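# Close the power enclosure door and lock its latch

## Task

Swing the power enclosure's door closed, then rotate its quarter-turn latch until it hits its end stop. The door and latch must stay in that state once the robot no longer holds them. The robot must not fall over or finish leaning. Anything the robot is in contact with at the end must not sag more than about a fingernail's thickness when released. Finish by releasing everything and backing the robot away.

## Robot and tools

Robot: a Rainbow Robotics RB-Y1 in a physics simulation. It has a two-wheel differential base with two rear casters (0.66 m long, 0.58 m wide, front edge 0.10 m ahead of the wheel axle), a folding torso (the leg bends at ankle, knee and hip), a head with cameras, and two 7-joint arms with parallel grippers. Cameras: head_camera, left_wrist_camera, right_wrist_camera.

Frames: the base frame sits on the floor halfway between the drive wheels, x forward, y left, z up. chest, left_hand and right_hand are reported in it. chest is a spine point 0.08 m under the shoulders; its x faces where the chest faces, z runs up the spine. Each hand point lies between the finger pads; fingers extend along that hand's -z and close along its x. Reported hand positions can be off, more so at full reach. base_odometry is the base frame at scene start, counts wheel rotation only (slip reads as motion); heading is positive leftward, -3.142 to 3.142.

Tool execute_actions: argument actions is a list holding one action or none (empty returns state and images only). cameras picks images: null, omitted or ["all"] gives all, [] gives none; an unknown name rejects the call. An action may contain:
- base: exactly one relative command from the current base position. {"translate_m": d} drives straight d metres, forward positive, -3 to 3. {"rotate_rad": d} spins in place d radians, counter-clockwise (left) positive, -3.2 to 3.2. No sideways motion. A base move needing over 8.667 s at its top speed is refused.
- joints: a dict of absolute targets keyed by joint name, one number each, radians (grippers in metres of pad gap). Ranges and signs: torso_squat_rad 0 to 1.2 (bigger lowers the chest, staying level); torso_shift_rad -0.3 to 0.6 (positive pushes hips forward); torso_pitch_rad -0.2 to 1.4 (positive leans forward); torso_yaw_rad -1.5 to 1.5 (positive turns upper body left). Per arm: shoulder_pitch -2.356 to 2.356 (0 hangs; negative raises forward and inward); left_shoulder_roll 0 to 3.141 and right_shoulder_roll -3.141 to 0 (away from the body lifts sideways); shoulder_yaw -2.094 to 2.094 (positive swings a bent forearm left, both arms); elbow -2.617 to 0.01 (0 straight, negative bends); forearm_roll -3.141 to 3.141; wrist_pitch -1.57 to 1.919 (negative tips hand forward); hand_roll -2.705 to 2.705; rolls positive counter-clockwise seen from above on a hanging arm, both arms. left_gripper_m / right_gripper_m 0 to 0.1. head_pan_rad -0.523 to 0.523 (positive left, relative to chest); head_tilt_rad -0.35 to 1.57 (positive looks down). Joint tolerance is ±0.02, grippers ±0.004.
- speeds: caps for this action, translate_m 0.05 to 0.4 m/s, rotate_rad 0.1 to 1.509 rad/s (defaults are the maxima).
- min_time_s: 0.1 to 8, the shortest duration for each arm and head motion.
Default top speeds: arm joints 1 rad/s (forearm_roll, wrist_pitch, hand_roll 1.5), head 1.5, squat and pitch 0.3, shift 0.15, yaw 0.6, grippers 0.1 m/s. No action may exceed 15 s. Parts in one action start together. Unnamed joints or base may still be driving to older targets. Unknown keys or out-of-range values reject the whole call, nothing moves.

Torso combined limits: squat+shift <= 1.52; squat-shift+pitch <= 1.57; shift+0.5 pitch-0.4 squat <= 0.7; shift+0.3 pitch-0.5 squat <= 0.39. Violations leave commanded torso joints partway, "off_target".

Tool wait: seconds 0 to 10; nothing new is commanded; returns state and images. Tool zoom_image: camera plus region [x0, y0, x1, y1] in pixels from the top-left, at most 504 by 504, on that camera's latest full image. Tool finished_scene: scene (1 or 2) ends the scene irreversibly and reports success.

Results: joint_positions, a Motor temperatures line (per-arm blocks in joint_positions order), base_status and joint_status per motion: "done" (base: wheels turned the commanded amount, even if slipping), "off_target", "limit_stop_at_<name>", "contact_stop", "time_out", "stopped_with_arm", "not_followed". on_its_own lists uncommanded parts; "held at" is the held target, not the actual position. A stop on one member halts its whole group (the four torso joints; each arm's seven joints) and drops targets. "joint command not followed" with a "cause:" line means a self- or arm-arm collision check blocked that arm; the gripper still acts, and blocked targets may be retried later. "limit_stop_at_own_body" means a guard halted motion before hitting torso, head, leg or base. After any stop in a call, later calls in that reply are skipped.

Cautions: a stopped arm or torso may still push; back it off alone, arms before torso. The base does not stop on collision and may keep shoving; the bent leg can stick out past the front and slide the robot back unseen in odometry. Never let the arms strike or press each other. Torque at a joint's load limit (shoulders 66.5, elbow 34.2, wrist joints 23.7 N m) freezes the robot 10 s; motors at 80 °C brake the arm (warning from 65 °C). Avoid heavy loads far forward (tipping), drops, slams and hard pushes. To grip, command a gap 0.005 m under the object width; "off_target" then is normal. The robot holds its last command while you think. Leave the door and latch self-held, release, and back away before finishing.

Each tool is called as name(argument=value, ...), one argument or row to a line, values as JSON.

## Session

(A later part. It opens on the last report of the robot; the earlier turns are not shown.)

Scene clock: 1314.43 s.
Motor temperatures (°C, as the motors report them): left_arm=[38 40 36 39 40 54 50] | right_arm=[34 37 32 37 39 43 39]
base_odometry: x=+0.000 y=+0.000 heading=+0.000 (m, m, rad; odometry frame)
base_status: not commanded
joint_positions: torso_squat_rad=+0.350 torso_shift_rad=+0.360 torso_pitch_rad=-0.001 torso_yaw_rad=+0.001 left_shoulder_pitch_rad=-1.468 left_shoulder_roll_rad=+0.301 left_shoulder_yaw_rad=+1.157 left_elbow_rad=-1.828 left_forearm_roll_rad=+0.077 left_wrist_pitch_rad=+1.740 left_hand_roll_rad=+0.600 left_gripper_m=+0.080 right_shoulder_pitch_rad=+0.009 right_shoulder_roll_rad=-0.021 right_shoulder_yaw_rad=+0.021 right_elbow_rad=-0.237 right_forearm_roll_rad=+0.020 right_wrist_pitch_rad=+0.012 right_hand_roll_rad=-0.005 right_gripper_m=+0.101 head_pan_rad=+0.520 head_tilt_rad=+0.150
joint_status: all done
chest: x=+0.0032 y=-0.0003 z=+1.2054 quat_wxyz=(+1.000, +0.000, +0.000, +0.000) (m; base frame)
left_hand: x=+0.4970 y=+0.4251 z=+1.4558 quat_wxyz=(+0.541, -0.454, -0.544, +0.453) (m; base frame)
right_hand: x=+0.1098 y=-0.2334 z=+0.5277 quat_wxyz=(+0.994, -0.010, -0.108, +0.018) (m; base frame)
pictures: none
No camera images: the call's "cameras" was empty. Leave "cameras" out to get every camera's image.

execute_actions(
  actions=[
    {"joints": {"torso_shift_rad": 0.40, "left_shoulder_pitch_rad": -1.482}, "min_time_s": 2},
  ],
  cameras=["left_wrist_camera"],
)

Scene clock: 1322.57 s.
Motor temperatures (°C, as the motors report them): left_arm=[38 40 36 39 39 52 50] | right_arm=[34 37 32 37 39 43 39]
base_odometry: x=+0.000 y=+0.000 heading=+0.001 (m, m, rad; odometry frame)
base_status: not commanded
joint_positions: torso_squat_rad=+0.350 torso_shift_rad=+0.398 torso_pitch_rad=-0.003 torso_yaw_rad=+0.001 left_shoulder_pitch_rad=-1.483 left_shoulder_roll_rad=+0.303 left_shoulder_yaw_rad=+1.157 left_elbow_rad=-1.832 left_forearm_roll_rad=+0.077 left_wrist_pitch_rad=+1.740 left_hand_roll_rad=+0.600 left_gripper_m=+0.079 right_shoulder_pitch_rad=+0.009 right_shoulder_roll_rad=-0.021 right_shoulder_yaw_rad=+0.021 right_elbow_rad=-0.237 right_forearm_roll_rad=+0.020 right_wrist_pitch_rad=+0.012 right_hand_roll_rad=-0.005 right_gripper_m=+0.101 head_pan_rad=+0.520 head_tilt_rad=+0.150
joint_status: all done
chest: x=+0.0259 y=-0.0005 z=+1.1960 quat_wxyz=(+1.000, +0.000, -0.002, +0.001) (m; base frame)
left_hand: x=+0.5159 y=+0.4241 z=+1.4551 quat_wxyz=(+0.536, -0.458, -0.549, +0.449) (m; base frame)
right_hand: x=+0.1346 y=-0.2334 z=+0.5185 quat_wxyz=(+0.994, -0.010, -0.110, +0.018) (m; base frame)
pictures: left_wrist_camera
Images, in order (width x height): left_wrist_camera 644x364.

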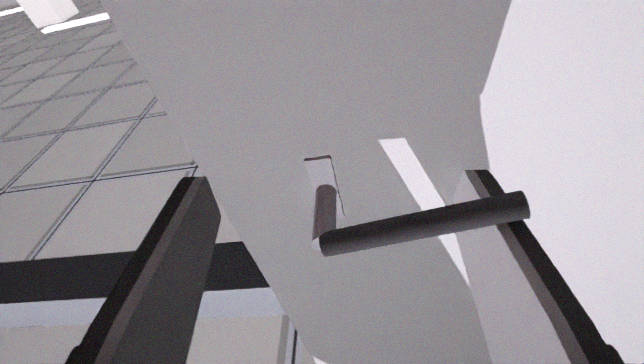

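execute_actions(
  actions=[
    {"joints": {"left_hand_roll_rad": 0.72}, "min_time_s": 3},
  ],
  cameras=[],
)

Scene clock: 1326.97 s.
Motor temperatures (°C, as the motors report them): left_arm=[38 40 36 39 39 51 50] | right_arm=[34 37 32 37 39 43 39]
base_odometry: x=+0.000 y=+0.000 heading=+0.001 (m, m, rad; odometry frame)
base_status: not commanded
joint_positions: torso_squat_rad=+0.350 torso_shift_rad=+0.398 torso_pitch_rad=-0.003 torso_yaw_rad=+0.001 left_shoulder_pitch_rad=-1.487 left_shoulder_roll_rad=+0.305 left_shoulder_yaw_rad=+1.155 left_elbow_rad=-1.832 left_forearm_roll_rad=+0.078 left_wrist_pitch_rad=+1.738 left_hand_roll_rad=+0.719 left_gripper_m=+0.080 right_shoulder_pitch_rad=+0.009 right_shoulder_roll_rad=-0.021 right_shoulder_yaw_rad=+0.021 right_elbow_rad=-0.237 right_forearm_roll_rad=+0.020 right_wrist_pitch_rad=+0.012 right_hand_roll_rad=-0.005 right_gripper_m=+0.101 head_pan_rad=+0.520 head_tilt_rad=+0.150
joint_status: all done
chest: x=+0.0261 y=-0.0004 z=+1.1959 quat_wxyz=(+1.000, +0.000, -0.002, +0.001) (m; base frame)
left_hand: x=+0.5154 y=+0.4238 z=+1.4583 quat_wxyz=(+0.507, -0.491, -0.523, +0.478) (m; base frame)
right_hand: x=+0.1346 y=-0.2333 z=+0.5184 quat_wxyz=(+0.994, -0.010, -0.110, +0.018) (m; base frame)
pictures: none
No camera images: the call's "cameras" was empty. Leave "cameras" out to get every camera's image.

execute_actions(
  actions=[
    {"joints": {"left_hand_roll_rad": 0.79}, "min_time_s": 3},
  ],
  cameras=[],
)

Scene clock: 1331.40 s.
Motor temperatures (°C, as the motors report them): left_arm=[38 40 36 40 39 51 50] | right_arm=[34 37 32 37 39 43 39]
base_odometry: x=+0.000 y=+0.000 heading=+0.001 (m, m, rad; odometry frame)
base_status: not commanded
joint_positions: torso_squat_rad=+0.350 torso_shift_rad=+0.399 torso_pitch_rad=-0.003 torso_yaw_rad=+0.001 left_shoulder_pitch_rad=-1.488 left_shoulder_roll_rad=+0.306 left_shoulder_yaw_rad=+1.155 left_elbow_rad=-1.832 left_forearm_roll_rad=+0.079 left_wrist_pitch_rad=+1.737 left_hand_roll_rad=+0.789 left_gripper_m=+0.081 right_shoulder_pitch_rad=+0.009 right_shoulder_roll_rad=-0.021 right_shoulder_yaw_rad=+0.021 right_elbow_rad=-0.237 right_forearm_roll_rad=+0.020 right_wrist_pitch_rad=+0.012 right_hand_roll_rad=-0.005 right_gripper_m=+0.101 head_pan_rad=+0.520 head_tilt_rad=+0.150
joint_status: all done
chest: x=+0.0262 y=-0.0004 z=+1.1959 quat_wxyz=(+1.000, +0.000, -0.002, +0.001) (m; base frame)
left_hand: x=+0.5152 y=+0.4239 z=+1.4594 quat_wxyz=(+0.489, -0.509, -0.506, +0.495) (m; base frame)
right_hand: x=+0.1346 y=-0.2333 z=+0.5184 quat_wxyz=(+0.994, -0.010, -0.109, +0.018) (m; base frame)
pictures: none
No camera images: the call's "cameras" was empty. Leave "cameras" out to get every camera's image.

execute_actions(
  actions=[
    {"joints": {"left_hand_roll_rad": 0.86}, "min_time_s": 3},
  ],
  cameras=[],
)

Scene clock: 1335.67 s.
Motor temperatures (°C, as the motors report them): left_arm=[37 40 36 40 39 52 50] | right_arm=[34 37 32 37 39 43 39]
base_odometry: x=+0.000 y=+0.000 heading=+0.001 (m, m, rad; odometry frame)
base_status: not commanded
joint_positions: torso_squat_rad=+0.350 torso_shift_rad=+0.399 torso_pitch_rad=-0.003 torso_yaw_rad=+0.001 left_shoulder_pitch_rad=-1.488 left_shoulder_roll_rad=+0.306 left_shoulder_yaw_rad=+1.155 left_elbow_rad=-1.832 left_forearm_roll_rad=+0.078 left_wrist_pitch_rad=+1.737 left_hand_roll_rad=+0.859 left_gripper_m=+0.081 right_shoulder_pitch_rad=+0.009 right_shoulder_roll_rad=-0.021 right_shoulder_yaw_rad=+0.021 right_elbow_rad=-0.237 right_forearm_roll_rad=+0.020 right_wrist_pitch_rad=+0.012 right_hand_roll_rad=-0.005 right_gripper_m=+0.101 head_pan_rad=+0.520 head_tilt_rad=+0.150
joint_status: all done
chest: x=+0.0262 y=-0.0003 z=+1.1959 quat_wxyz=(+1.000, +0.000, -0.002, +0.001) (m; base frame)
left_hand: x=+0.5152 y=+0.4242 z=+1.4594 quat_wxyz=(+0.472, -0.527, -0.488, +0.512) (m; base frame)
right_hand: x=+0.1346 y=-0.2333 z=+0.5184 quat_wxyz=(+0.994, -0.010, -0.109, +0.018) (m; base frame)
pictures: none
No camera images: the call's "cameras" was empty. Leave "cameras" out to get every camera's image.

execute_actions(
  actions=[
    {"joints": {"left_hand_roll_rad": 0.94}, "min_time_s": 3},
  ],
  cameras=[],
)

Scene clock: 1340.10 s.
Motor temperatures (°C, as the motors report them): left_arm=[37 40 36 40 39 53 50] | right_arm=[34 37 32 37 39 43 39]
base_odometry: x=+0.000 y=+0.000 heading=+0.001 (m, m, rad; odometry frame)
base_status: not commanded
joint_positions: torso_squat_rad=+0.350 torso_shift_rad=+0.399 torso_pitch_rad=-0.003 torso_yaw_rad=+0.001 left_shoulder_pitch_rad=-1.488 left_shoulder_roll_rad=+0.306 left_shoulder_yaw_rad=+1.155 left_elbow_rad=-1.832 left_forearm_roll_rad=+0.078 left_wrist_pitch_rad=+1.737 left_hand_roll_rad=+0.939 left_gripper_m=+0.081 right_shoulder_pitch_rad=+0.009 right_shoulder_roll_rad=-0.021 right_shoulder_yaw_rad=+0.021 right_elbow_rad=-0.237 right_forearm_roll_rad=+0.020 right_wrist_pitch_rad=+0.012 right_hand_roll_rad=-0.005 right_gripper_m=+0.101 head_pan_rad=+0.520 head_tilt_rad=+0.150
joint_status: all done
chest: x=+0.0263 y=-0.0003 z=+1.1959 quat_wxyz=(+1.000, +0.000, -0.001, +0.001) (m; base frame)
left_hand: x=+0.5151 y=+0.4245 z=+1.4593 quat_wxyz=(+0.450, -0.546, -0.467, +0.530) (m; base frame)
right_hand: x=+0.1346 y=-0.2333 z=+0.5184 quat_wxyz=(+0.994, -0.010, -0.109, +0.018) (m; base frame)
pictures: none
No camera images: the call's "cameras" was empty. Leave "cameras" out to get every camera's image.

Pressing the door in frees the latch. Continuing.

execute_actions(
  actions=[
    {"joints": {"left_hand_roll_rad": 1.03}, "min_time_s": 3},
  ],
  cameras=[],
)

Scene clock: 1344.17 s.
Motor temperatures (°C, as the motors report them): left_arm=[37 41 36 40 39 53 50] | right_arm=[34 37 32 37 39 43 39]
base_odometry: x=+0.000 y=+0.000 heading=+0.001 (m, m, rad; odometry frame)
base_status: not commanded
joint_positions: torso_squat_rad=+0.350 torso_shift_rad=+0.399 torso_pitch_rad=-0.003 torso_yaw_rad=+0.001 left_shoulder_pitch_rad=-1.488 left_shoulder_roll_rad=+0.306 left_shoulder_yaw_rad=+1.155 left_elbow_rad=-1.832 left_forearm_roll_rad=+0.078 left_wrist_pitch_rad=+1.737 left_hand_roll_rad=+1.029 left_gripper_m=+0.081 right_shoulder_pitch_rad=+0.009 right_shoulder_roll_rad=-0.021 right_shoulder_yaw_rad=+0.021 right_elbow_rad=-0.237 right_forearm_roll_rad=+0.020 right_wrist_pitch_rad=+0.012 right_hand_roll_rad=-0.005 right_gripper_m=+0.101 head_pan_rad=+0.520 head_tilt_rad=+0.150
joint_status: all done
chest: x=+0.0263 y=-0.0002 z=+1.1959 quat_wxyz=(+1.000, +0.000, -0.001, +0.001) (m; base frame)
left_hand: x=+0.5151 y=+0.4249 z=+1.4592 quat_wxyz=(+0.426, -0.566, -0.442, +0.550) (m; base frame)
right_hand: x=+0.1346 y=-0.2333 z=+0.5184 quat_wxyz=(+0.994, -0.010, -0.109, +0.018) (m; base frame)
pictures: none
No camera images: the call's "cameras" was empty. Leave "cameras" out to get every camera's image.

execute_actions(
  actions=[
    {"joints": {"left_hand_roll_rad": 1.12}, "min_time_s": 3},
  ],
  cameras=[],
)

Scene clock: 1348.10 s.
Motor temperatures (°C, as the motors report them): left_arm=[37 41 36 40 38 54 50] | right_arm=[34 37 32 37 39 43 39]
base_odometry: x=+0.000 y=+0.000 heading=+0.001 (m, m, rad; odometry frame)
base_status: not commanded
joint_positions: torso_squat_rad=+0.350 torso_shift_rad=+0.399 torso_pitch_rad=-0.003 torso_yaw_rad=+0.001 left_shoulder_pitch_rad=-1.488 left_shoulder_roll_rad=+0.307 left_shoulder_yaw_rad=+1.155 left_elbow_rad=-1.832 left_forearm_roll_rad=+0.078 left_wrist_pitch_rad=+1.736 left_hand_roll_rad=+1.119 left_gripper_m=+0.081 right_shoulder_pitch_rad=+0.009 right_shoulder_roll_rad=-0.021 right_shoulder_yaw_rad=+0.021 right_elbow_rad=-0.237 right_forearm_roll_rad=+0.020 right_wrist_pitch_rad=+0.012 right_hand_roll_rad=-0.005 right_gripper_m=+0.101 head_pan_rad=+0.520 head_tilt_rad=+0.150
joint_status: all done
chest: x=+0.0263 y=-0.0001 z=+1.1959 quat_wxyz=(+1.000, +0.000, -0.001, +0.001) (m; base frame)
left_hand: x=+0.5151 y=+0.4253 z=+1.4591 quat_wxyz=(+0.400, -0.585, -0.416, +0.569) (m; base frame)
right_hand: x=+0.1346 y=-0.2333 z=+0.5185 quat_wxyz=(+0.994, -0.010, -0.109, +0.018) (m; base frame)
pictures: none
No camera images: the call's "cameras" was empty. Leave "cameras" out to get every camera's image.

execute_actions(
  actions=[
    {"joints": {"left_hand_roll_rad": 1.21}, "min_time_s": 3},
  ],
  cameras=[],
)

Scene clock: 1352.17 s.
Motor temperatures (°C, as the motors report them): left_arm=[37 41 36 40 38 55 50] | right_arm=[34 37 32 37 39 43 39]
base_odometry: x=+0.000 y=+0.000 heading=+0.001 (m, m, rad; odometry frame)
base_status: not commanded
joint_positions: torso_squat_rad=+0.350 torso_shift_rad=+0.399 torso_pitch_rad=-0.003 torso_yaw_rad=+0.001 left_shoulder_pitch_rad=-1.488 left_shoulder_roll_rad=+0.307 left_shoulder_yaw_rad=+1.156 left_elbow_rad=-1.832 left_forearm_roll_rad=+0.078 left_wrist_pitch_rad=+1.736 left_hand_roll_rad=+1.209 left_gripper_m=+0.081 right_shoulder_pitch_rad=+0.009 right_shoulder_roll_rad=-0.021 right_shoulder_yaw_rad=+0.021 right_elbow_rad=-0.237 right_forearm_roll_rad=+0.020 right_wrist_pitch_rad=+0.012 right_hand_roll_rad=-0.005 right_gripper_m=+0.101 head_pan_rad=+0.520 head_tilt_rad=+0.150
joint_status: all done
chest: x=+0.0264 y=+0.0000 z=+1.1959 quat_wxyz=(+1.000, +0.000, -0.001, +0.001) (m; base frame)
left_hand: x=+0.5151 y=+0.4257 z=+1.4588 quat_wxyz=(+0.374, -0.603, -0.390, +0.587) (m; base frame)
right_hand: x=+0.1346 y=-0.2333 z=+0.5185 quat_wxyz=(+0.994, -0.010, -0.109, +0.018) (m; base frame)
pictures: none
No camera images: the call's "cameras" was empty. Leave "cameras" out to get every camera's image.

execute_actions(
  actions=[
    {"joints": {"left_hand_roll_rad": 1.30}, "min_time_s": 3},
  ],
  cameras=[],
)

Scene clock: 1356.43 s.
Motor temperatures (°C, as the motors report them): left_arm=[37 41 36 41 38 56 50] | right_arm=[34 37 32 37 39 43 39]
base_odometry: x=+0.000 y=+0.000 heading=+0.001 (m, m, rad; odometry frame)
base_status: not commanded
joint_positions: torso_squat_rad=+0.350 torso_shift_rad=+0.399 torso_pitch_rad=-0.003 torso_yaw_rad=+0.001 left_shoulder_pitch_rad=-1.488 left_shoulder_roll_rad=+0.307 left_shoulder_yaw_rad=+1.156 left_elbow_rad=-1.832 left_forearm_roll_rad=+0.078 left_wrist_pitch_rad=+1.736 left_hand_roll_rad=+1.299 left_gripper_m=+0.080 right_shoulder_pitch_rad=+0.009 right_shoulder_roll_rad=-0.021 right_shoulder_yaw_rad=+0.021 right_elbow_rad=-0.237 right_forearm_roll_rad=+0.020 right_wrist_pitch_rad=+0.012 right_hand_roll_rad=-0.005 right_gripper_m=+0.101 head_pan_rad=+0.520 head_tilt_rad=+0.150
joint_status: all done
chest: x=+0.0264 y=+0.0001 z=+1.1959 quat_wxyz=(+1.000, +0.000, -0.001, +0.001) (m; base frame)
left_hand: x=+0.5151 y=+0.4261 z=+1.4585 quat_wxyz=(+0.347, -0.620, -0.362, +0.603) (m; base frame)
right_hand: x=+0.1347 y=-0.2333 z=+0.5185 quat_wxyz=(+0.994, -0.010, -0.109, +0.018) (m; base frame)
pictures: none
No camera images: the call's "cameras" was empty. Leave "cameras" out to get every camera's image.

execute_actions(
  actions=[
    {"joints": {"left_hand_roll_rad": 1.39}, "min_time_s": 3},
  ],
  cameras=[],
)

Scene clock: 1360.60 s.
Motor temperatures (°C, as the motors report them): left_arm=[37 41 36 41 38 57 50] | right_arm=[34 37 32 37 39 43 39]
base_odometry: x=+0.000 y=+0.000 heading=+0.001 (m, m, rad; odometry frame)
base_status: not commanded
joint_positions: torso_squat_rad=+0.350 torso_shift_rad=+0.399 torso_pitch_rad=-0.003 torso_yaw_rad=+0.001 left_shoulder_pitch_rad=-1.487 left_shoulder_roll_rad=+0.307 left_shoulder_yaw_rad=+1.156 left_elbow_rad=-1.832 left_forearm_roll_rad=+0.077 left_wrist_pitch_rad=+1.736 left_hand_roll_rad=+1.389 left_gripper_m=+0.080 right_shoulder_pitch_rad=+0.009 right_shoulder_roll_rad=-0.021 right_shoulder_yaw_rad=+0.021 right_elbow_rad=-0.237 right_forearm_roll_rad=+0.020 right_wrist_pitch_rad=+0.012 right_hand_roll_rad=-0.005 right_gripper_m=+0.101 head_pan_rad=+0.520 head_tilt_rad=+0.150
joint_status: all done
chest: x=+0.0265 y=+0.0002 z=+1.1959 quat_wxyz=(+1.000, +0.000, -0.001, +0.001) (m; base frame)
left_hand: x=+0.5151 y=+0.4266 z=+1.4582 quat_wxyz=(+0.319, -0.636, -0.334, +0.619) (m; base frame)
right_hand: x=+0.1347 y=-0.2333 z=+0.5185 quat_wxyz=(+0.994, -0.010, -0.109, +0.018) (m; base frame)
pictures: none
No camera images: the call's "cameras" was empty. Leave "cameras" out to get every camera's image.

execute_actions(
  actions=[
    {"joints": {"left_hand_roll_rad": 1.48}, "min_time_s": 3},
  ],
  cameras=[],
)

Scene clock: 1364.80 s.
Motor temperatures (°C, as the motors report them): left_arm=[37 41 36 41 38 58 50] | right_arm=[34 37 32 37 39 43 39]
base_odometry: x=+0.000 y=+0.000 heading=+0.001 (m, m, rad; odometry frame)
base_status: not commanded
joint_positions: torso_squat_rad=+0.350 torso_shift_rad=+0.399 torso_pitch_rad=-0.003 torso_yaw_rad=+0.001 left_shoulder_pitch_rad=-1.487 left_shoulder_roll_rad=+0.308 left_shoulder_yaw_rad=+1.156 left_elbow_rad=-1.832 left_forearm_roll_rad=+0.077 left_wrist_pitch_rad=+1.736 left_hand_roll_rad=+1.479 left_gripper_m=+0.080 right_shoulder_pitch_rad=+0.009 right_shoulder_roll_rad=-0.021 right_shoulder_yaw_rad=+0.021 right_elbow_rad=-0.237 right_forearm_roll_rad=+0.020 right_wrist_pitch_rad=+0.012 right_hand_roll_rad=-0.005 right_gripper_m=+0.101 head_pan_rad=+0.520 head_tilt_rad=+0.150
joint_status: all done
chest: x=+0.0265 y=+0.0003 z=+1.1959 quat_wxyz=(+1.000, +0.000, -0.001, +0.001) (m; base frame)
left_hand: x=+0.5151 y=+0.4270 z=+1.4578 quat_wxyz=(+0.291, -0.650, -0.305, +0.633) (m; base frame)
right_hand: x=+0.1347 y=-0.2333 z=+0.5185 quat_wxyz=(+0.994, -0.010, -0.109, +0.018) (m; base frame)
pictures: none
No camera images: the call's "cameras" was empty. Leave "cameras" out to get every camera's image.

execute_actions(
  actions=[
    {"joints": {"left_hand_roll_rad": 1.57}, "min_time_s": 3},
  ],
  cameras=["left_wrist_camera"],
)

Scene clock: 1369.20 s.
Motor temperatures (°C, as the motors report them): left_arm=[37 41 36 41 38 59 51] | right_arm=[34 37 32 37 39 43 39]
base_odometry: x=+0.000 y=+0.000 heading=+0.001 (m, m, rad; odometry frame)
base_status: not commanded
joint_positions: torso_squat_rad=+0.350 torso_shift_rad=+0.399 torso_pitch_rad=-0.002 torso_yaw_rad=+0.001 left_shoulder_pitch_rad=-1.486 left_shoulder_roll_rad=+0.308 left_shoulder_yaw_rad=+1.157 left_elbow_rad=-1.832 left_forearm_roll_rad=+0.077 left_wrist_pitch_rad=+1.736 left_hand_roll_rad=+1.569 left_gripper_m=+0.080 right_shoulder_pitch_rad=+0.009 right_shoulder_roll_rad=-0.021 right_shoulder_yaw_rad=+0.021 right_elbow_rad=-0.237 right_forearm_roll_rad=+0.020 right_wrist_pitch_rad=+0.012 right_hand_roll_rad=-0.005 right_gripper_m=+0.101 head_pan_rad=+0.520 head_tilt_rad=+0.150
joint_status: all done
chest: x=+0.0266 y=+0.0004 z=+1.1958 quat_wxyz=(+1.000, +0.000, -0.001, +0.001) (m; base frame)
left_hand: x=+0.5151 y=+0.4274 z=+1.4574 quat_wxyz=(+0.262, -0.663, -0.275, +0.645) (m; base frame)
right_hand: x=+0.1347 y=-0.2333 z=+0.5186 quat_wxyz=(+0.994, -0.010, -0.109, +0.018) (m; base frame)
pictures: left_wrist_camera
Images, in order (width x height): left_wrist_camera 644x364.

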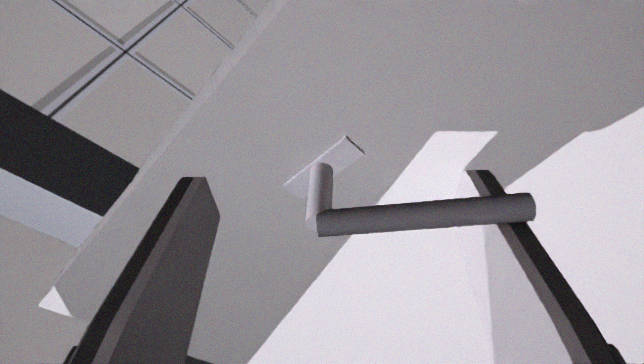

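execute_actions(
  actions=[
    {"joints": {"left_hand_roll_rad": 1.66}, "min_time_s": 3},
  ],
  cameras=[],
)

Scene clock: 1373.93 s.
Motor temperatures (°C, as the motors report them): left_arm=[37 42 36 41 37 59 51] | right_arm=[34 37 32 37 39 43 39]
base_odometry: x=+0.000 y=+0.000 heading=+0.001 (m, m, rad; odometry frame)
base_status: not commanded
joint_positions: torso_squat_rad=+0.350 torso_shift_rad=+0.399 torso_pitch_rad=-0.002 torso_yaw_rad=+0.001 left_shoulder_pitch_rad=-1.486 left_shoulder_roll_rad=+0.308 left_shoulder_yaw_rad=+1.157 left_elbow_rad=-1.832 left_forearm_roll_rad=+0.077 left_wrist_pitch_rad=+1.736 left_hand_roll_rad=+1.659 left_gripper_m=+0.080 right_shoulder_pitch_rad=+0.009 right_shoulder_roll_rad=-0.021 right_shoulder_yaw_rad=+0.021 right_elbow_rad=-0.237 right_forearm_roll_rad=+0.020 right_wrist_pitch_rad=+0.012 right_hand_roll_rad=-0.005 right_gripper_m=+0.101 head_pan_rad=+0.520 head_tilt_rad=+0.150
joint_status: all done
chest: x=+0.0266 y=+0.0005 z=+1.1958 quat_wxyz=(+1.000, +0.000, -0.001, +0.001) (m; base frame)
left_hand: x=+0.5152 y=+0.4278 z=+1.4570 quat_wxyz=(+0.232, -0.674, -0.245, +0.657) (m; base frame)
right_hand: x=+0.1347 y=-0.2333 z=+0.5186 quat_wxyz=(+0.994, -0.010, -0.109, +0.018) (m; base frame)
pictures: none
No camera images: the call's "cameras" was empty. Leave "cameras" out to get every camera's image.

execute_actions(
  actions=[
    {"joints": {"left_hand_roll_rad": 1.75}, "min_time_s": 3},
  ],
  cameras=[],
)

Scene clock: 1378.10 s.
Motor temperatures (°C, as the motors report them): left_arm=[37 42 36 41 37 60 51] | right_arm=[34 37 32 37 39 43 39]
base_odometry: x=+0.000 y=+0.000 heading=+0.001 (m, m, rad; odometry frame)
base_status: not commanded
joint_positions: torso_squat_rad=+0.350 torso_shift_rad=+0.399 torso_pitch_rad=-0.002 torso_yaw_rad=+0.001 left_shoulder_pitch_rad=-1.485 left_shoulder_roll_rad=+0.308 left_shoulder_yaw_rad=+1.157 left_elbow_rad=-1.832 left_forearm_roll_rad=+0.076 left_wrist_pitch_rad=+1.736 left_hand_roll_rad=+1.749 left_gripper_m=+0.080 right_shoulder_pitch_rad=+0.009 right_shoulder_roll_rad=-0.021 right_shoulder_yaw_rad=+0.021 right_elbow_rad=-0.237 right_forearm_roll_rad=+0.020 right_wrist_pitch_rad=+0.012 right_hand_roll_rad=-0.005 right_gripper_m=+0.101 head_pan_rad=+0.520 head_tilt_rad=+0.150
joint_status: all done
chest: x=+0.0267 y=+0.0006 z=+1.1958 quat_wxyz=(+1.000, +0.000, -0.001, +0.001) (m; base frame)
left_hand: x=+0.5152 y=+0.4283 z=+1.4566 quat_wxyz=(+0.202, -0.684, -0.214, +0.667) (m; base frame)
right_hand: x=+0.1347 y=-0.2333 z=+0.5186 quat_wxyz=(+0.994, -0.010, -0.109, +0.019) (m; base frame)
pictures: none
No camera images: the call's "cameras" was empty. Leave "cameras" out to get every camera's image.

execute_actions(
  actions=[
    {"joints": {"left_hand_roll_rad": 1.84}, "min_time_s": 3},
  ],
  cameras=[],
)

Scene clock: 1382.10 s.
Motor temperatures (°C, as the motors report them): left_arm=[37 42 36 41 38 61 51] | right_arm=[34 37 32 37 39 43 39]
base_odometry: x=+0.000 y=+0.000 heading=+0.001 (m, m, rad; odometry frame)
base_status: not commanded
joint_positions: torso_squat_rad=+0.350 torso_shift_rad=+0.399 torso_pitch_rad=-0.002 torso_yaw_rad=+0.002 left_shoulder_pitch_rad=-1.485 left_shoulder_roll_rad=+0.308 left_shoulder_yaw_rad=+1.158 left_elbow_rad=-1.832 left_forearm_roll_rad=+0.076 left_wrist_pitch_rad=+1.736 left_hand_roll_rad=+1.839 left_gripper_m=+0.080 right_shoulder_pitch_rad=+0.009 right_shoulder_roll_rad=-0.021 right_shoulder_yaw_rad=+0.021 right_elbow_rad=-0.237 right_forearm_roll_rad=+0.020 right_wrist_pitch_rad=+0.012 right_hand_roll_rad=-0.005 right_gripper_m=+0.101 head_pan_rad=+0.520 head_tilt_rad=+0.150
joint_status: all done
chest: x=+0.0267 y=+0.0007 z=+1.1958 quat_wxyz=(+1.000, +0.000, -0.001, +0.001) (m; base frame)
left_hand: x=+0.5153 y=+0.4288 z=+1.4561 quat_wxyz=(+0.172, -0.693, -0.183, +0.676) (m; base frame)
right_hand: x=+0.1347 y=-0.2334 z=+0.5186 quat_wxyz=(+0.994, -0.010, -0.109, +0.019) (m; base frame)
pictures: none
No camera images: the call's "cameras" was empty. Leave "cameras" out to get every camera's image.

execute_actions(
  actions=[
    {"joints": {"left_hand_roll_rad": 1.93}, "min_time_s": 3},
  ],
  cameras=[],
)

Scene clock: 1386.43 s.
Motor temperatures (°C, as the motors report them): left_arm=[37 42 36 41 38 61 51] | right_arm=[34 37 32 37 39 43 39]
base_odometry: x=+0.000 y=+0.000 heading=+0.001 (m, m, rad; odometry frame)
base_status: not commanded
joint_positions: torso_squat_rad=+0.350 torso_shift_rad=+0.399 torso_pitch_rad=-0.002 torso_yaw_rad=+0.002 left_shoulder_pitch_rad=-1.484 left_shoulder_roll_rad=+0.309 left_shoulder_yaw_rad=+1.158 left_elbow_rad=-1.832 left_forearm_roll_rad=+0.076 left_wrist_pitch_rad=+1.736 left_hand_roll_rad=+1.929 left_gripper_m=+0.080 right_shoulder_pitch_rad=+0.009 right_shoulder_roll_rad=-0.021 right_shoulder_yaw_rad=+0.021 right_elbow_rad=-0.237 right_forearm_roll_rad=+0.020 right_wrist_pitch_rad=+0.012 right_hand_roll_rad=-0.005 right_gripper_m=+0.101 head_pan_rad=+0.520 head_tilt_rad=+0.150
joint_status: all done
chest: x=+0.0268 y=+0.0008 z=+1.1958 quat_wxyz=(+1.000, -0.001, -0.001, +0.001) (m; base frame)
left_hand: x=+0.5153 y=+0.4293 z=+1.4555 quat_wxyz=(+0.141, -0.700, -0.152, +0.683) (m; base frame)
right_hand: x=+0.1347 y=-0.2334 z=+0.5187 quat_wxyz=(+0.994, -0.011, -0.109, +0.019) (m; base frame)
pictures: none
No camera images: the call's "cameras" was empty. Leave "cameras" out to get every camera's image.

execute_actions(
  actions=[
    {"joints": {"left_hand_roll_rad": 2.01}, "min_time_s": 3},
  ],
  cameras=[],
)

Scene clock: 1390.50 s.
Motor temperatures (°C, as the motors report them): left_arm=[37 42 36 41 38 61 51] | right_arm=[34 37 32 37 39 43 39]
base_odometry: x=+0.000 y=+0.000 heading=+0.001 (m, m, rad; odometry frame)
base_status: not commanded
joint_positions: torso_squat_rad=+0.350 torso_shift_rad=+0.399 torso_pitch_rad=-0.002 torso_yaw_rad=+0.002 left_shoulder_pitch_rad=-1.483 left_shoulder_roll_rad=+0.309 left_shoulder_yaw_rad=+1.159 left_elbow_rad=-1.832 left_forearm_roll_rad=+0.076 left_wrist_pitch_rad=+1.736 left_hand_roll_rad=+2.009 left_gripper_m=+0.080 right_shoulder_pitch_rad=+0.009 right_shoulder_roll_rad=-0.021 right_shoulder_yaw_rad=+0.021 right_elbow_rad=-0.237 right_forearm_roll_rad=+0.020 right_wrist_pitch_rad=+0.012 right_hand_roll_rad=-0.005 right_gripper_m=+0.101 head_pan_rad=+0.520 head_tilt_rad=+0.150
joint_status: all done
chest: x=+0.0268 y=+0.0009 z=+1.1958 quat_wxyz=(+1.000, -0.001, -0.001, +0.001) (m; base frame)
left_hand: x=+0.5154 y=+0.4297 z=+1.4550 quat_wxyz=(+0.113, -0.705, -0.124, +0.689) (m; base frame)
right_hand: x=+0.1347 y=-0.2334 z=+0.5187 quat_wxyz=(+0.994, -0.011, -0.109, +0.019) (m; base frame)
pictures: none
No camera images: the call's "cameras" was empty. Leave "cameras" out to get every camera's image.

execute_actions(
  actions=[
    {"joints": {"left_hand_roll_rad": 2.08}, "min_time_s": 3},
  ],
  cameras=["left_wrist_camera"],
)

Scene clock: 1396.17 s.
Motor temperatures (°C, as the motors report them): left_arm=[37 42 36 42 38 61 51] | right_arm=[34 37 32 37 39 43 39]
base_odometry: x=+0.000 y=+0.000 heading=+0.001 (m, m, rad; odometry frame)
base_status: not commanded
joint_positions: torso_squat_rad=+0.350 torso_shift_rad=+0.399 torso_pitch_rad=-0.002 torso_yaw_rad=+0.002 left_shoulder_pitch_rad=-1.483 left_shoulder_roll_rad=+0.309 left_shoulder_yaw_rad=+1.159 left_elbow_rad=-1.832 left_forearm_roll_rad=+0.075 left_wrist_pitch_rad=+1.737 left_hand_roll_rad=+2.079 left_gripper_m=+0.080 right_shoulder_pitch_rad=+0.009 right_shoulder_roll_rad=-0.021 right_shoulder_yaw_rad=+0.021 right_elbow_rad=-0.237 right_forearm_roll_rad=+0.020 right_wrist_pitch_rad=+0.012 right_hand_roll_rad=-0.005 right_gripper_m=+0.101 head_pan_rad=+0.520 head_tilt_rad=+0.150
joint_status: all done
chest: x=+0.0269 y=+0.0010 z=+1.1958 quat_wxyz=(+1.000, -0.001, -0.001, +0.001) (m; base frame)
left_hand: x=+0.5155 y=+0.4301 z=+1.4545 quat_wxyz=(+0.089, -0.709, -0.099, +0.693) (m; base frame)
right_hand: x=+0.1347 y=-0.2334 z=+0.5187 quat_wxyz=(+0.994, -0.011, -0.109, +0.019) (m; base frame)
pictures: left_wrist_camera
Images, in order (width x height): left_wrist_camera 644x364.

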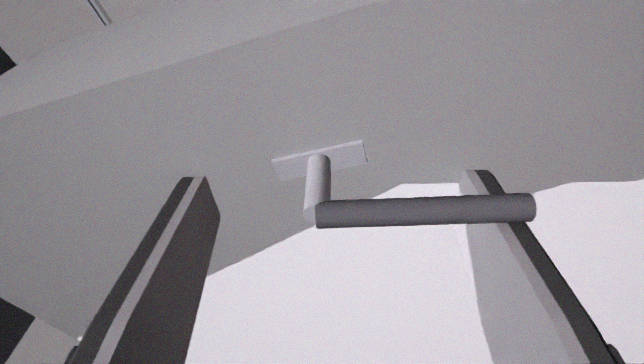

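execute_actions(
  actions=[
    {"joints": {"left_hand_roll_rad": 2.15}, "min_time_s": 3},
  ],
  cameras=[],
)

Scene clock: 1400.73 s.
Motor temperatures (°C, as the motors report them): left_arm=[37 43 36 42 39 61 51] | right_arm=[34 37 32 37 39 43 39]
base_odometry: x=+0.000 y=+0.000 heading=+0.001 (m, m, rad; odometry frame)
base_status: not commanded
joint_positions: torso_squat_rad=+0.350 torso_shift_rad=+0.399 torso_pitch_rad=-0.002 torso_yaw_rad=+0.002 left_shoulder_pitch_rad=-1.482 left_shoulder_roll_rad=+0.309 left_shoulder_yaw_rad=+1.159 left_elbow_rad=-1.832 left_forearm_roll_rad=+0.075 left_wrist_pitch_rad=+1.737 left_hand_roll_rad=+2.149 left_gripper_m=+0.080 right_shoulder_pitch_rad=+0.009 right_shoulder_roll_rad=-0.021 right_shoulder_yaw_rad=+0.021 right_elbow_rad=-0.237 right_forearm_roll_rad=+0.020 right_wrist_pitch_rad=+0.012 right_hand_roll_rad=-0.005 right_gripper_m=+0.101 head_pan_rad=+0.520 head_tilt_rad=+0.150
joint_status: all done
chest: x=+0.0269 y=+0.0010 z=+1.1958 quat_wxyz=(+1.000, -0.001, -0.001, +0.001) (m; base frame)
left_hand: x=+0.5156 y=+0.4305 z=+1.4539 quat_wxyz=(+0.064, -0.712, -0.074, +0.696) (m; base frame)
right_hand: x=+0.1347 y=-0.2334 z=+0.5187 quat_wxyz=(+0.994, -0.011, -0.109, +0.019) (m; base frame)
pictures: none
No camera images: the call's "cameras" was empty. Leave "cameras" out to get every camera's image.

execute_actions(
  actions=[
    {"joints": {"left_hand_roll_rad": 2.22}, "min_time_s": 3},
  ],
  cameras=[],
)

Scene clock: 1404.97 s.
Motor temperatures (°C, as the motors report them): left_arm=[37 43 36 42 40 61 51] | right_arm=[34 37 32 37 39 43 39]
base_odometry: x=+0.000 y=+0.000 heading=+0.001 (m, m, rad; odometry frame)
base_status: not commanded
joint_positions: torso_squat_rad=+0.350 torso_shift_rad=+0.399 torso_pitch_rad=-0.002 torso_yaw_rad=+0.002 left_shoulder_pitch_rad=-1.481 left_shoulder_roll_rad=+0.309 left_shoulder_yaw_rad=+1.160 left_elbow_rad=-1.832 left_forearm_roll_rad=+0.075 left_wrist_pitch_rad=+1.737 left_hand_roll_rad=+2.219 left_gripper_m=+0.080 right_shoulder_pitch_rad=+0.009 right_shoulder_roll_rad=-0.021 right_shoulder_yaw_rad=+0.021 right_elbow_rad=-0.237 right_forearm_roll_rad=+0.020 right_wrist_pitch_rad=+0.012 right_hand_roll_rad=-0.005 right_gripper_m=+0.101 head_pan_rad=+0.520 head_tilt_rad=+0.150
joint_status: all done
chest: x=+0.0270 y=+0.0011 z=+1.1958 quat_wxyz=(+1.000, -0.001, -0.001, +0.001) (m; base frame)
left_hand: x=+0.5157 y=+0.4308 z=+1.4533 quat_wxyz=(+0.039, -0.713, -0.049, +0.698) (m; base frame)
right_hand: x=+0.1347 y=-0.2334 z=+0.5187 quat_wxyz=(+0.994, -0.011, -0.109, +0.019) (m; base frame)
pictures: none
No camera images: the call's "cameras" was empty. Leave "cameras" out to get every camera's image.

execute_actions(
  actions=[
    {"joints": {"left_hand_roll_rad": 2.29}, "min_time_s": 3},
  ],
  cameras=["left_wrist_camera"],
)

Scene clock: 1409.13 s.
Motor temperatures (°C, as the motors report them): left_arm=[37 43 36 42 41 60 51] | right_arm=[34 37 32 37 39 43 39]
base_odometry: x=+0.000 y=+0.000 heading=+0.001 (m, m, rad; odometry frame)
base_status: not commanded
joint_positions: torso_squat_rad=+0.350 torso_shift_rad=+0.399 torso_pitch_rad=-0.002 torso_yaw_rad=+0.002 left_shoulder_pitch_rad=-1.481 left_shoulder_roll_rad=+0.309 left_shoulder_yaw_rad=+1.160 left_elbow_rad=-1.832 left_forearm_roll_rad=+0.075 left_wrist_pitch_rad=+1.737 left_hand_roll_rad=+2.289 left_gripper_m=+0.080 right_shoulder_pitch_rad=+0.009 right_shoulder_roll_rad=-0.021 right_shoulder_yaw_rad=+0.021 right_elbow_rad=-0.237 right_forearm_roll_rad=+0.020 right_wrist_pitch_rad=+0.012 right_hand_roll_rad=-0.005 right_gripper_m=+0.101 head_pan_rad=+0.520 head_tilt_rad=+0.150
joint_status: all done
chest: x=+0.0270 y=+0.0012 z=+1.1958 quat_wxyz=(+1.000, -0.001, -0.001, +0.001) (m; base frame)
left_hand: x=+0.5158 y=+0.4311 z=+1.4526 quat_wxyz=(+0.015, -0.714, -0.024, +0.699) (m; base frame)
right_hand: x=+0.1347 y=-0.2335 z=+0.5188 quat_wxyz=(+0.994, -0.011, -0.109, +0.019) (m; base frame)
pictures: left_wrist_camera
Images, in order (width x height): left_wrist_camera 644x364.

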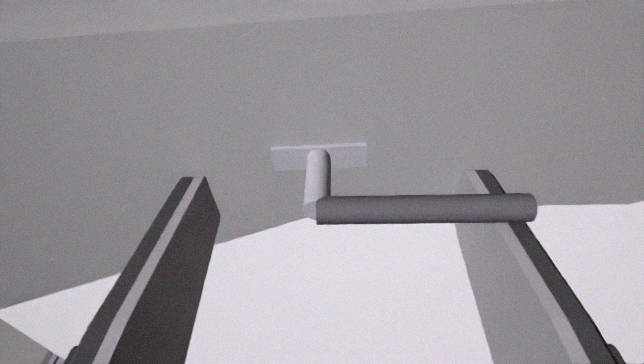

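execute_actions(
  actions=[
    {"joints": {"left_hand_roll_rad": 2.34}, "min_time_s": 3},
  ],
  cameras=[],
)

Scene clock: 1413.67 s.
Motor temperatures (°C, as the motors report them): left_arm=[37 43 36 42 42 60 51] | right_arm=[34 37 32 37 39 43 39]
base_odometry: x=+0.000 y=+0.000 heading=+0.001 (m, m, rad; odometry frame)
base_status: not commanded
joint_positions: torso_squat_rad=+0.350 torso_shift_rad=+0.399 torso_pitch_rad=-0.002 torso_yaw_rad=+0.002 left_shoulder_pitch_rad=-1.480 left_shoulder_roll_rad=+0.309 left_shoulder_yaw_rad=+1.160 left_elbow_rad=-1.832 left_forearm_roll_rad=+0.074 left_wrist_pitch_rad=+1.737 left_hand_roll_rad=+2.339 left_gripper_m=+0.080 right_shoulder_pitch_rad=+0.009 right_shoulder_roll_rad=-0.021 right_shoulder_yaw_rad=+0.021 right_elbow_rad=-0.237 right_forearm_roll_rad=+0.020 right_wrist_pitch_rad=+0.012 right_hand_roll_rad=-0.005 right_gripper_m=+0.101 head_pan_rad=+0.520 head_tilt_rad=+0.150
joint_status: all done
chest: x=+0.0271 y=+0.0013 z=+1.1958 quat_wxyz=(+1.000, -0.001, -0.001, +0.001) (m; base frame)
left_hand: x=+0.5159 y=+0.4315 z=+1.4522 quat_wxyz=(-0.003, -0.714, -0.006, +0.700) (m; base frame)
right_hand: x=+0.1347 y=-0.2335 z=+0.5188 quat_wxyz=(+0.994, -0.011, -0.109, +0.019) (m; base frame)
pictures: none
No camera images: the call's "cameras" was empty. Leave "cameras" out to get every camera's image.

execute_actions(
  actions=[
    {"joints": {"left_hand_roll_rad": 2.39}, "min_time_s": 3},
  ],
  cameras=["left_wrist_camera"],
)

Scene clock: 1417.87 s.
Motor temperatures (°C, as the motors report them): left_arm=[37 43 36 42 43 59 51] | right_arm=[34 37 32 37 39 43 39]
base_odometry: x=+0.000 y=+0.000 heading=+0.001 (m, m, rad; odometry frame)
base_status: not commanded
joint_positions: torso_squat_rad=+0.350 torso_shift_rad=+0.399 torso_pitch_rad=-0.001 torso_yaw_rad=+0.002 left_shoulder_pitch_rad=-1.480 left_shoulder_roll_rad=+0.310 left_shoulder_yaw_rad=+1.161 left_elbow_rad=-1.832 left_forearm_roll_rad=+0.074 left_wrist_pitch_rad=+1.737 left_hand_roll_rad=+2.389 left_gripper_m=+0.080 right_shoulder_pitch_rad=+0.009 right_shoulder_roll_rad=-0.021 right_shoulder_yaw_rad=+0.021 right_elbow_rad=-0.237 right_forearm_roll_rad=+0.020 right_wrist_pitch_rad=+0.012 right_hand_roll_rad=-0.005 right_gripper_m=+0.101 head_pan_rad=+0.520 head_tilt_rad=+0.150
joint_status: all done
chest: x=+0.0272 y=+0.0016 z=+1.1958 quat_wxyz=(+1.000, -0.001, -0.001, +0.001) (m; base frame)
left_hand: x=+0.5159 y=+0.4327 z=+1.4516 quat_wxyz=(-0.022, -0.714, +0.012, +0.700) (m; base frame)
right_hand: x=+0.1347 y=-0.2335 z=+0.5188 quat_wxyz=(+0.994, -0.011, -0.109, +0.019) (m; base frame)
pictures: left_wrist_camera
Images, in order (width x height): left_wrist_camera 644x364.

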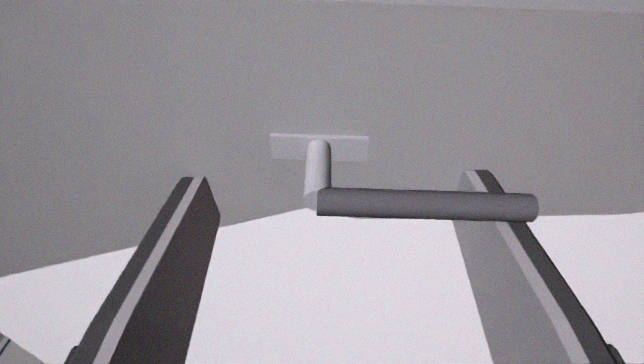

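execute_actions(
  actions=[
    {"joints": {"left_hand_roll_rad": 2.1}, "min_time_s": 1.5},
  ],
  cameras=[],
)

execute_actions(
  actions=[
    {"joints": {"torso_shift_rad": 0.28}},
  ],
  cameras=["head_camera", "left_wrist_camera"],
)

Scene clock: 1421.47 s.
Motor temperatures (°C, as the motors report them): left_arm=[37 43 36 42 43 58 51] | right_arm=[34 37 32 37 39 43 39]
base_odometry: x=+0.000 y=+0.000 heading=+0.001 (m, m, rad; odometry frame)
base_status: not commanded
joint_positions: torso_squat_rad=+0.350 torso_shift_rad=+0.399 torso_pitch_rad=-0.002 torso_yaw_rad=+0.002 left_shoulder_pitch_rad=-1.480 left_shoulder_roll_rad=+0.304 left_shoulder_yaw_rad=+1.159 left_elbow_rad=-1.831 left_forearm_roll_rad=+0.075 left_wrist_pitch_rad=+1.741 left_hand_roll_rad=+2.100 left_gripper_m=+0.081 right_shoulder_pitch_rad=+0.009 right_shoulder_roll_rad=-0.021 right_shoulder_yaw_rad=+0.021 right_elbow_rad=-0.237 right_forearm_roll_rad=+0.020 right_wrist_pitch_rad=+0.012 right_hand_roll_rad=-0.005 right_gripper_m=+0.101 head_pan_rad=+0.520 head_tilt_rad=+0.150
joint_status: all done
chest: x=+0.0264 y=+0.0001 z=+1.1959 quat_wxyz=(+1.000, +0.000, -0.001, +0.001) (m; base frame)
left_hand: x=+0.5168 y=+0.4262 z=+1.4524 quat_wxyz=(+0.085, -0.708, -0.088, +0.696) (m; base frame)
right_hand: x=+0.1346 y=-0.2334 z=+0.5186 quat_wxyz=(+0.994, -0.010, -0.109, +0.019) (m; base frame)
pictures: none
No camera images: the call's "cameras" was empty. Leave "cameras" out to get every camera's image.

Scene clock: 1423.03 s.
Motor temperatures (°C, as the motors report them): left_arm=[37 43 36 42 43 58 51] | right_arm=[34 37 32 37 39 43 39]
base_odometry: x=+0.000 y=+0.000 heading=+0.000 (m, m, rad; odometry frame)
base_status: not commanded
joint_positions: torso_squat_rad=+0.350 torso_shift_rad=+0.280 torso_pitch_rad=+0.000 torso_yaw_rad=+0.000 left_shoulder_pitch_rad=-1.482 left_shoulder_roll_rad=+0.300 left_shoulder_yaw_rad=+1.158 left_elbow_rad=-1.828 left_forearm_roll_rad=+0.077 left_wrist_pitch_rad=+1.740 left_hand_roll_rad=+2.100 left_gripper_m=+0.080 right_shoulder_pitch_rad=+0.009 right_shoulder_roll_rad=-0.021 right_shoulder_yaw_rad=+0.021 right_elbow_rad=-0.237 right_forearm_roll_rad=+0.020 right_wrist_pitch_rad=+0.012 right_hand_roll_rad=-0.005 right_gripper_m=+0.101 head_pan_rad=+0.520 head_tilt_rad=+0.150
joint_status: all done
chest: x=-0.0463 y=-0.0001 z=+1.2219 quat_wxyz=(+1.000, +0.000, +0.000, +0.000) (m; base frame)
left_hand: x=+0.4466 y=+0.4227 z=+1.4778 quat_wxyz=(+0.088, -0.707, -0.086, +0.696) (m; base frame)
right_hand: x=+0.0599 y=-0.2335 z=+0.5442 quat_wxyz=(+0.994, -0.010, -0.108, +0.018) (m; base frame)
pictures: head_camera, left_wrist_camera
Images, in order (width x height): head_camera 896x504, left_wrist_camera 644x364.

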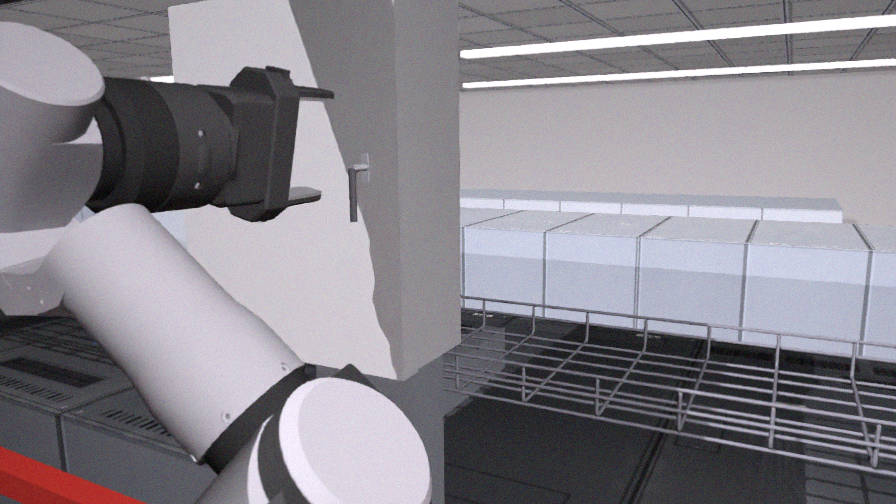

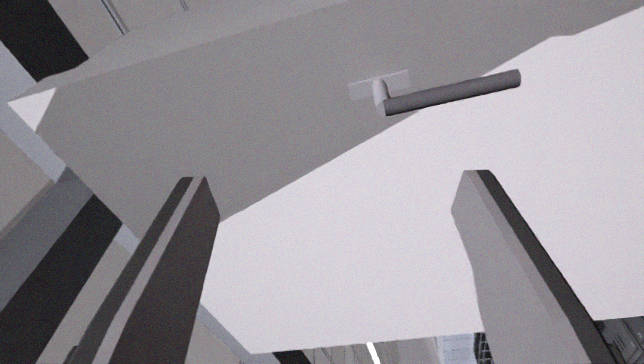

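finished_scene(
  scene=1,
)

The scene is finished: the task was done.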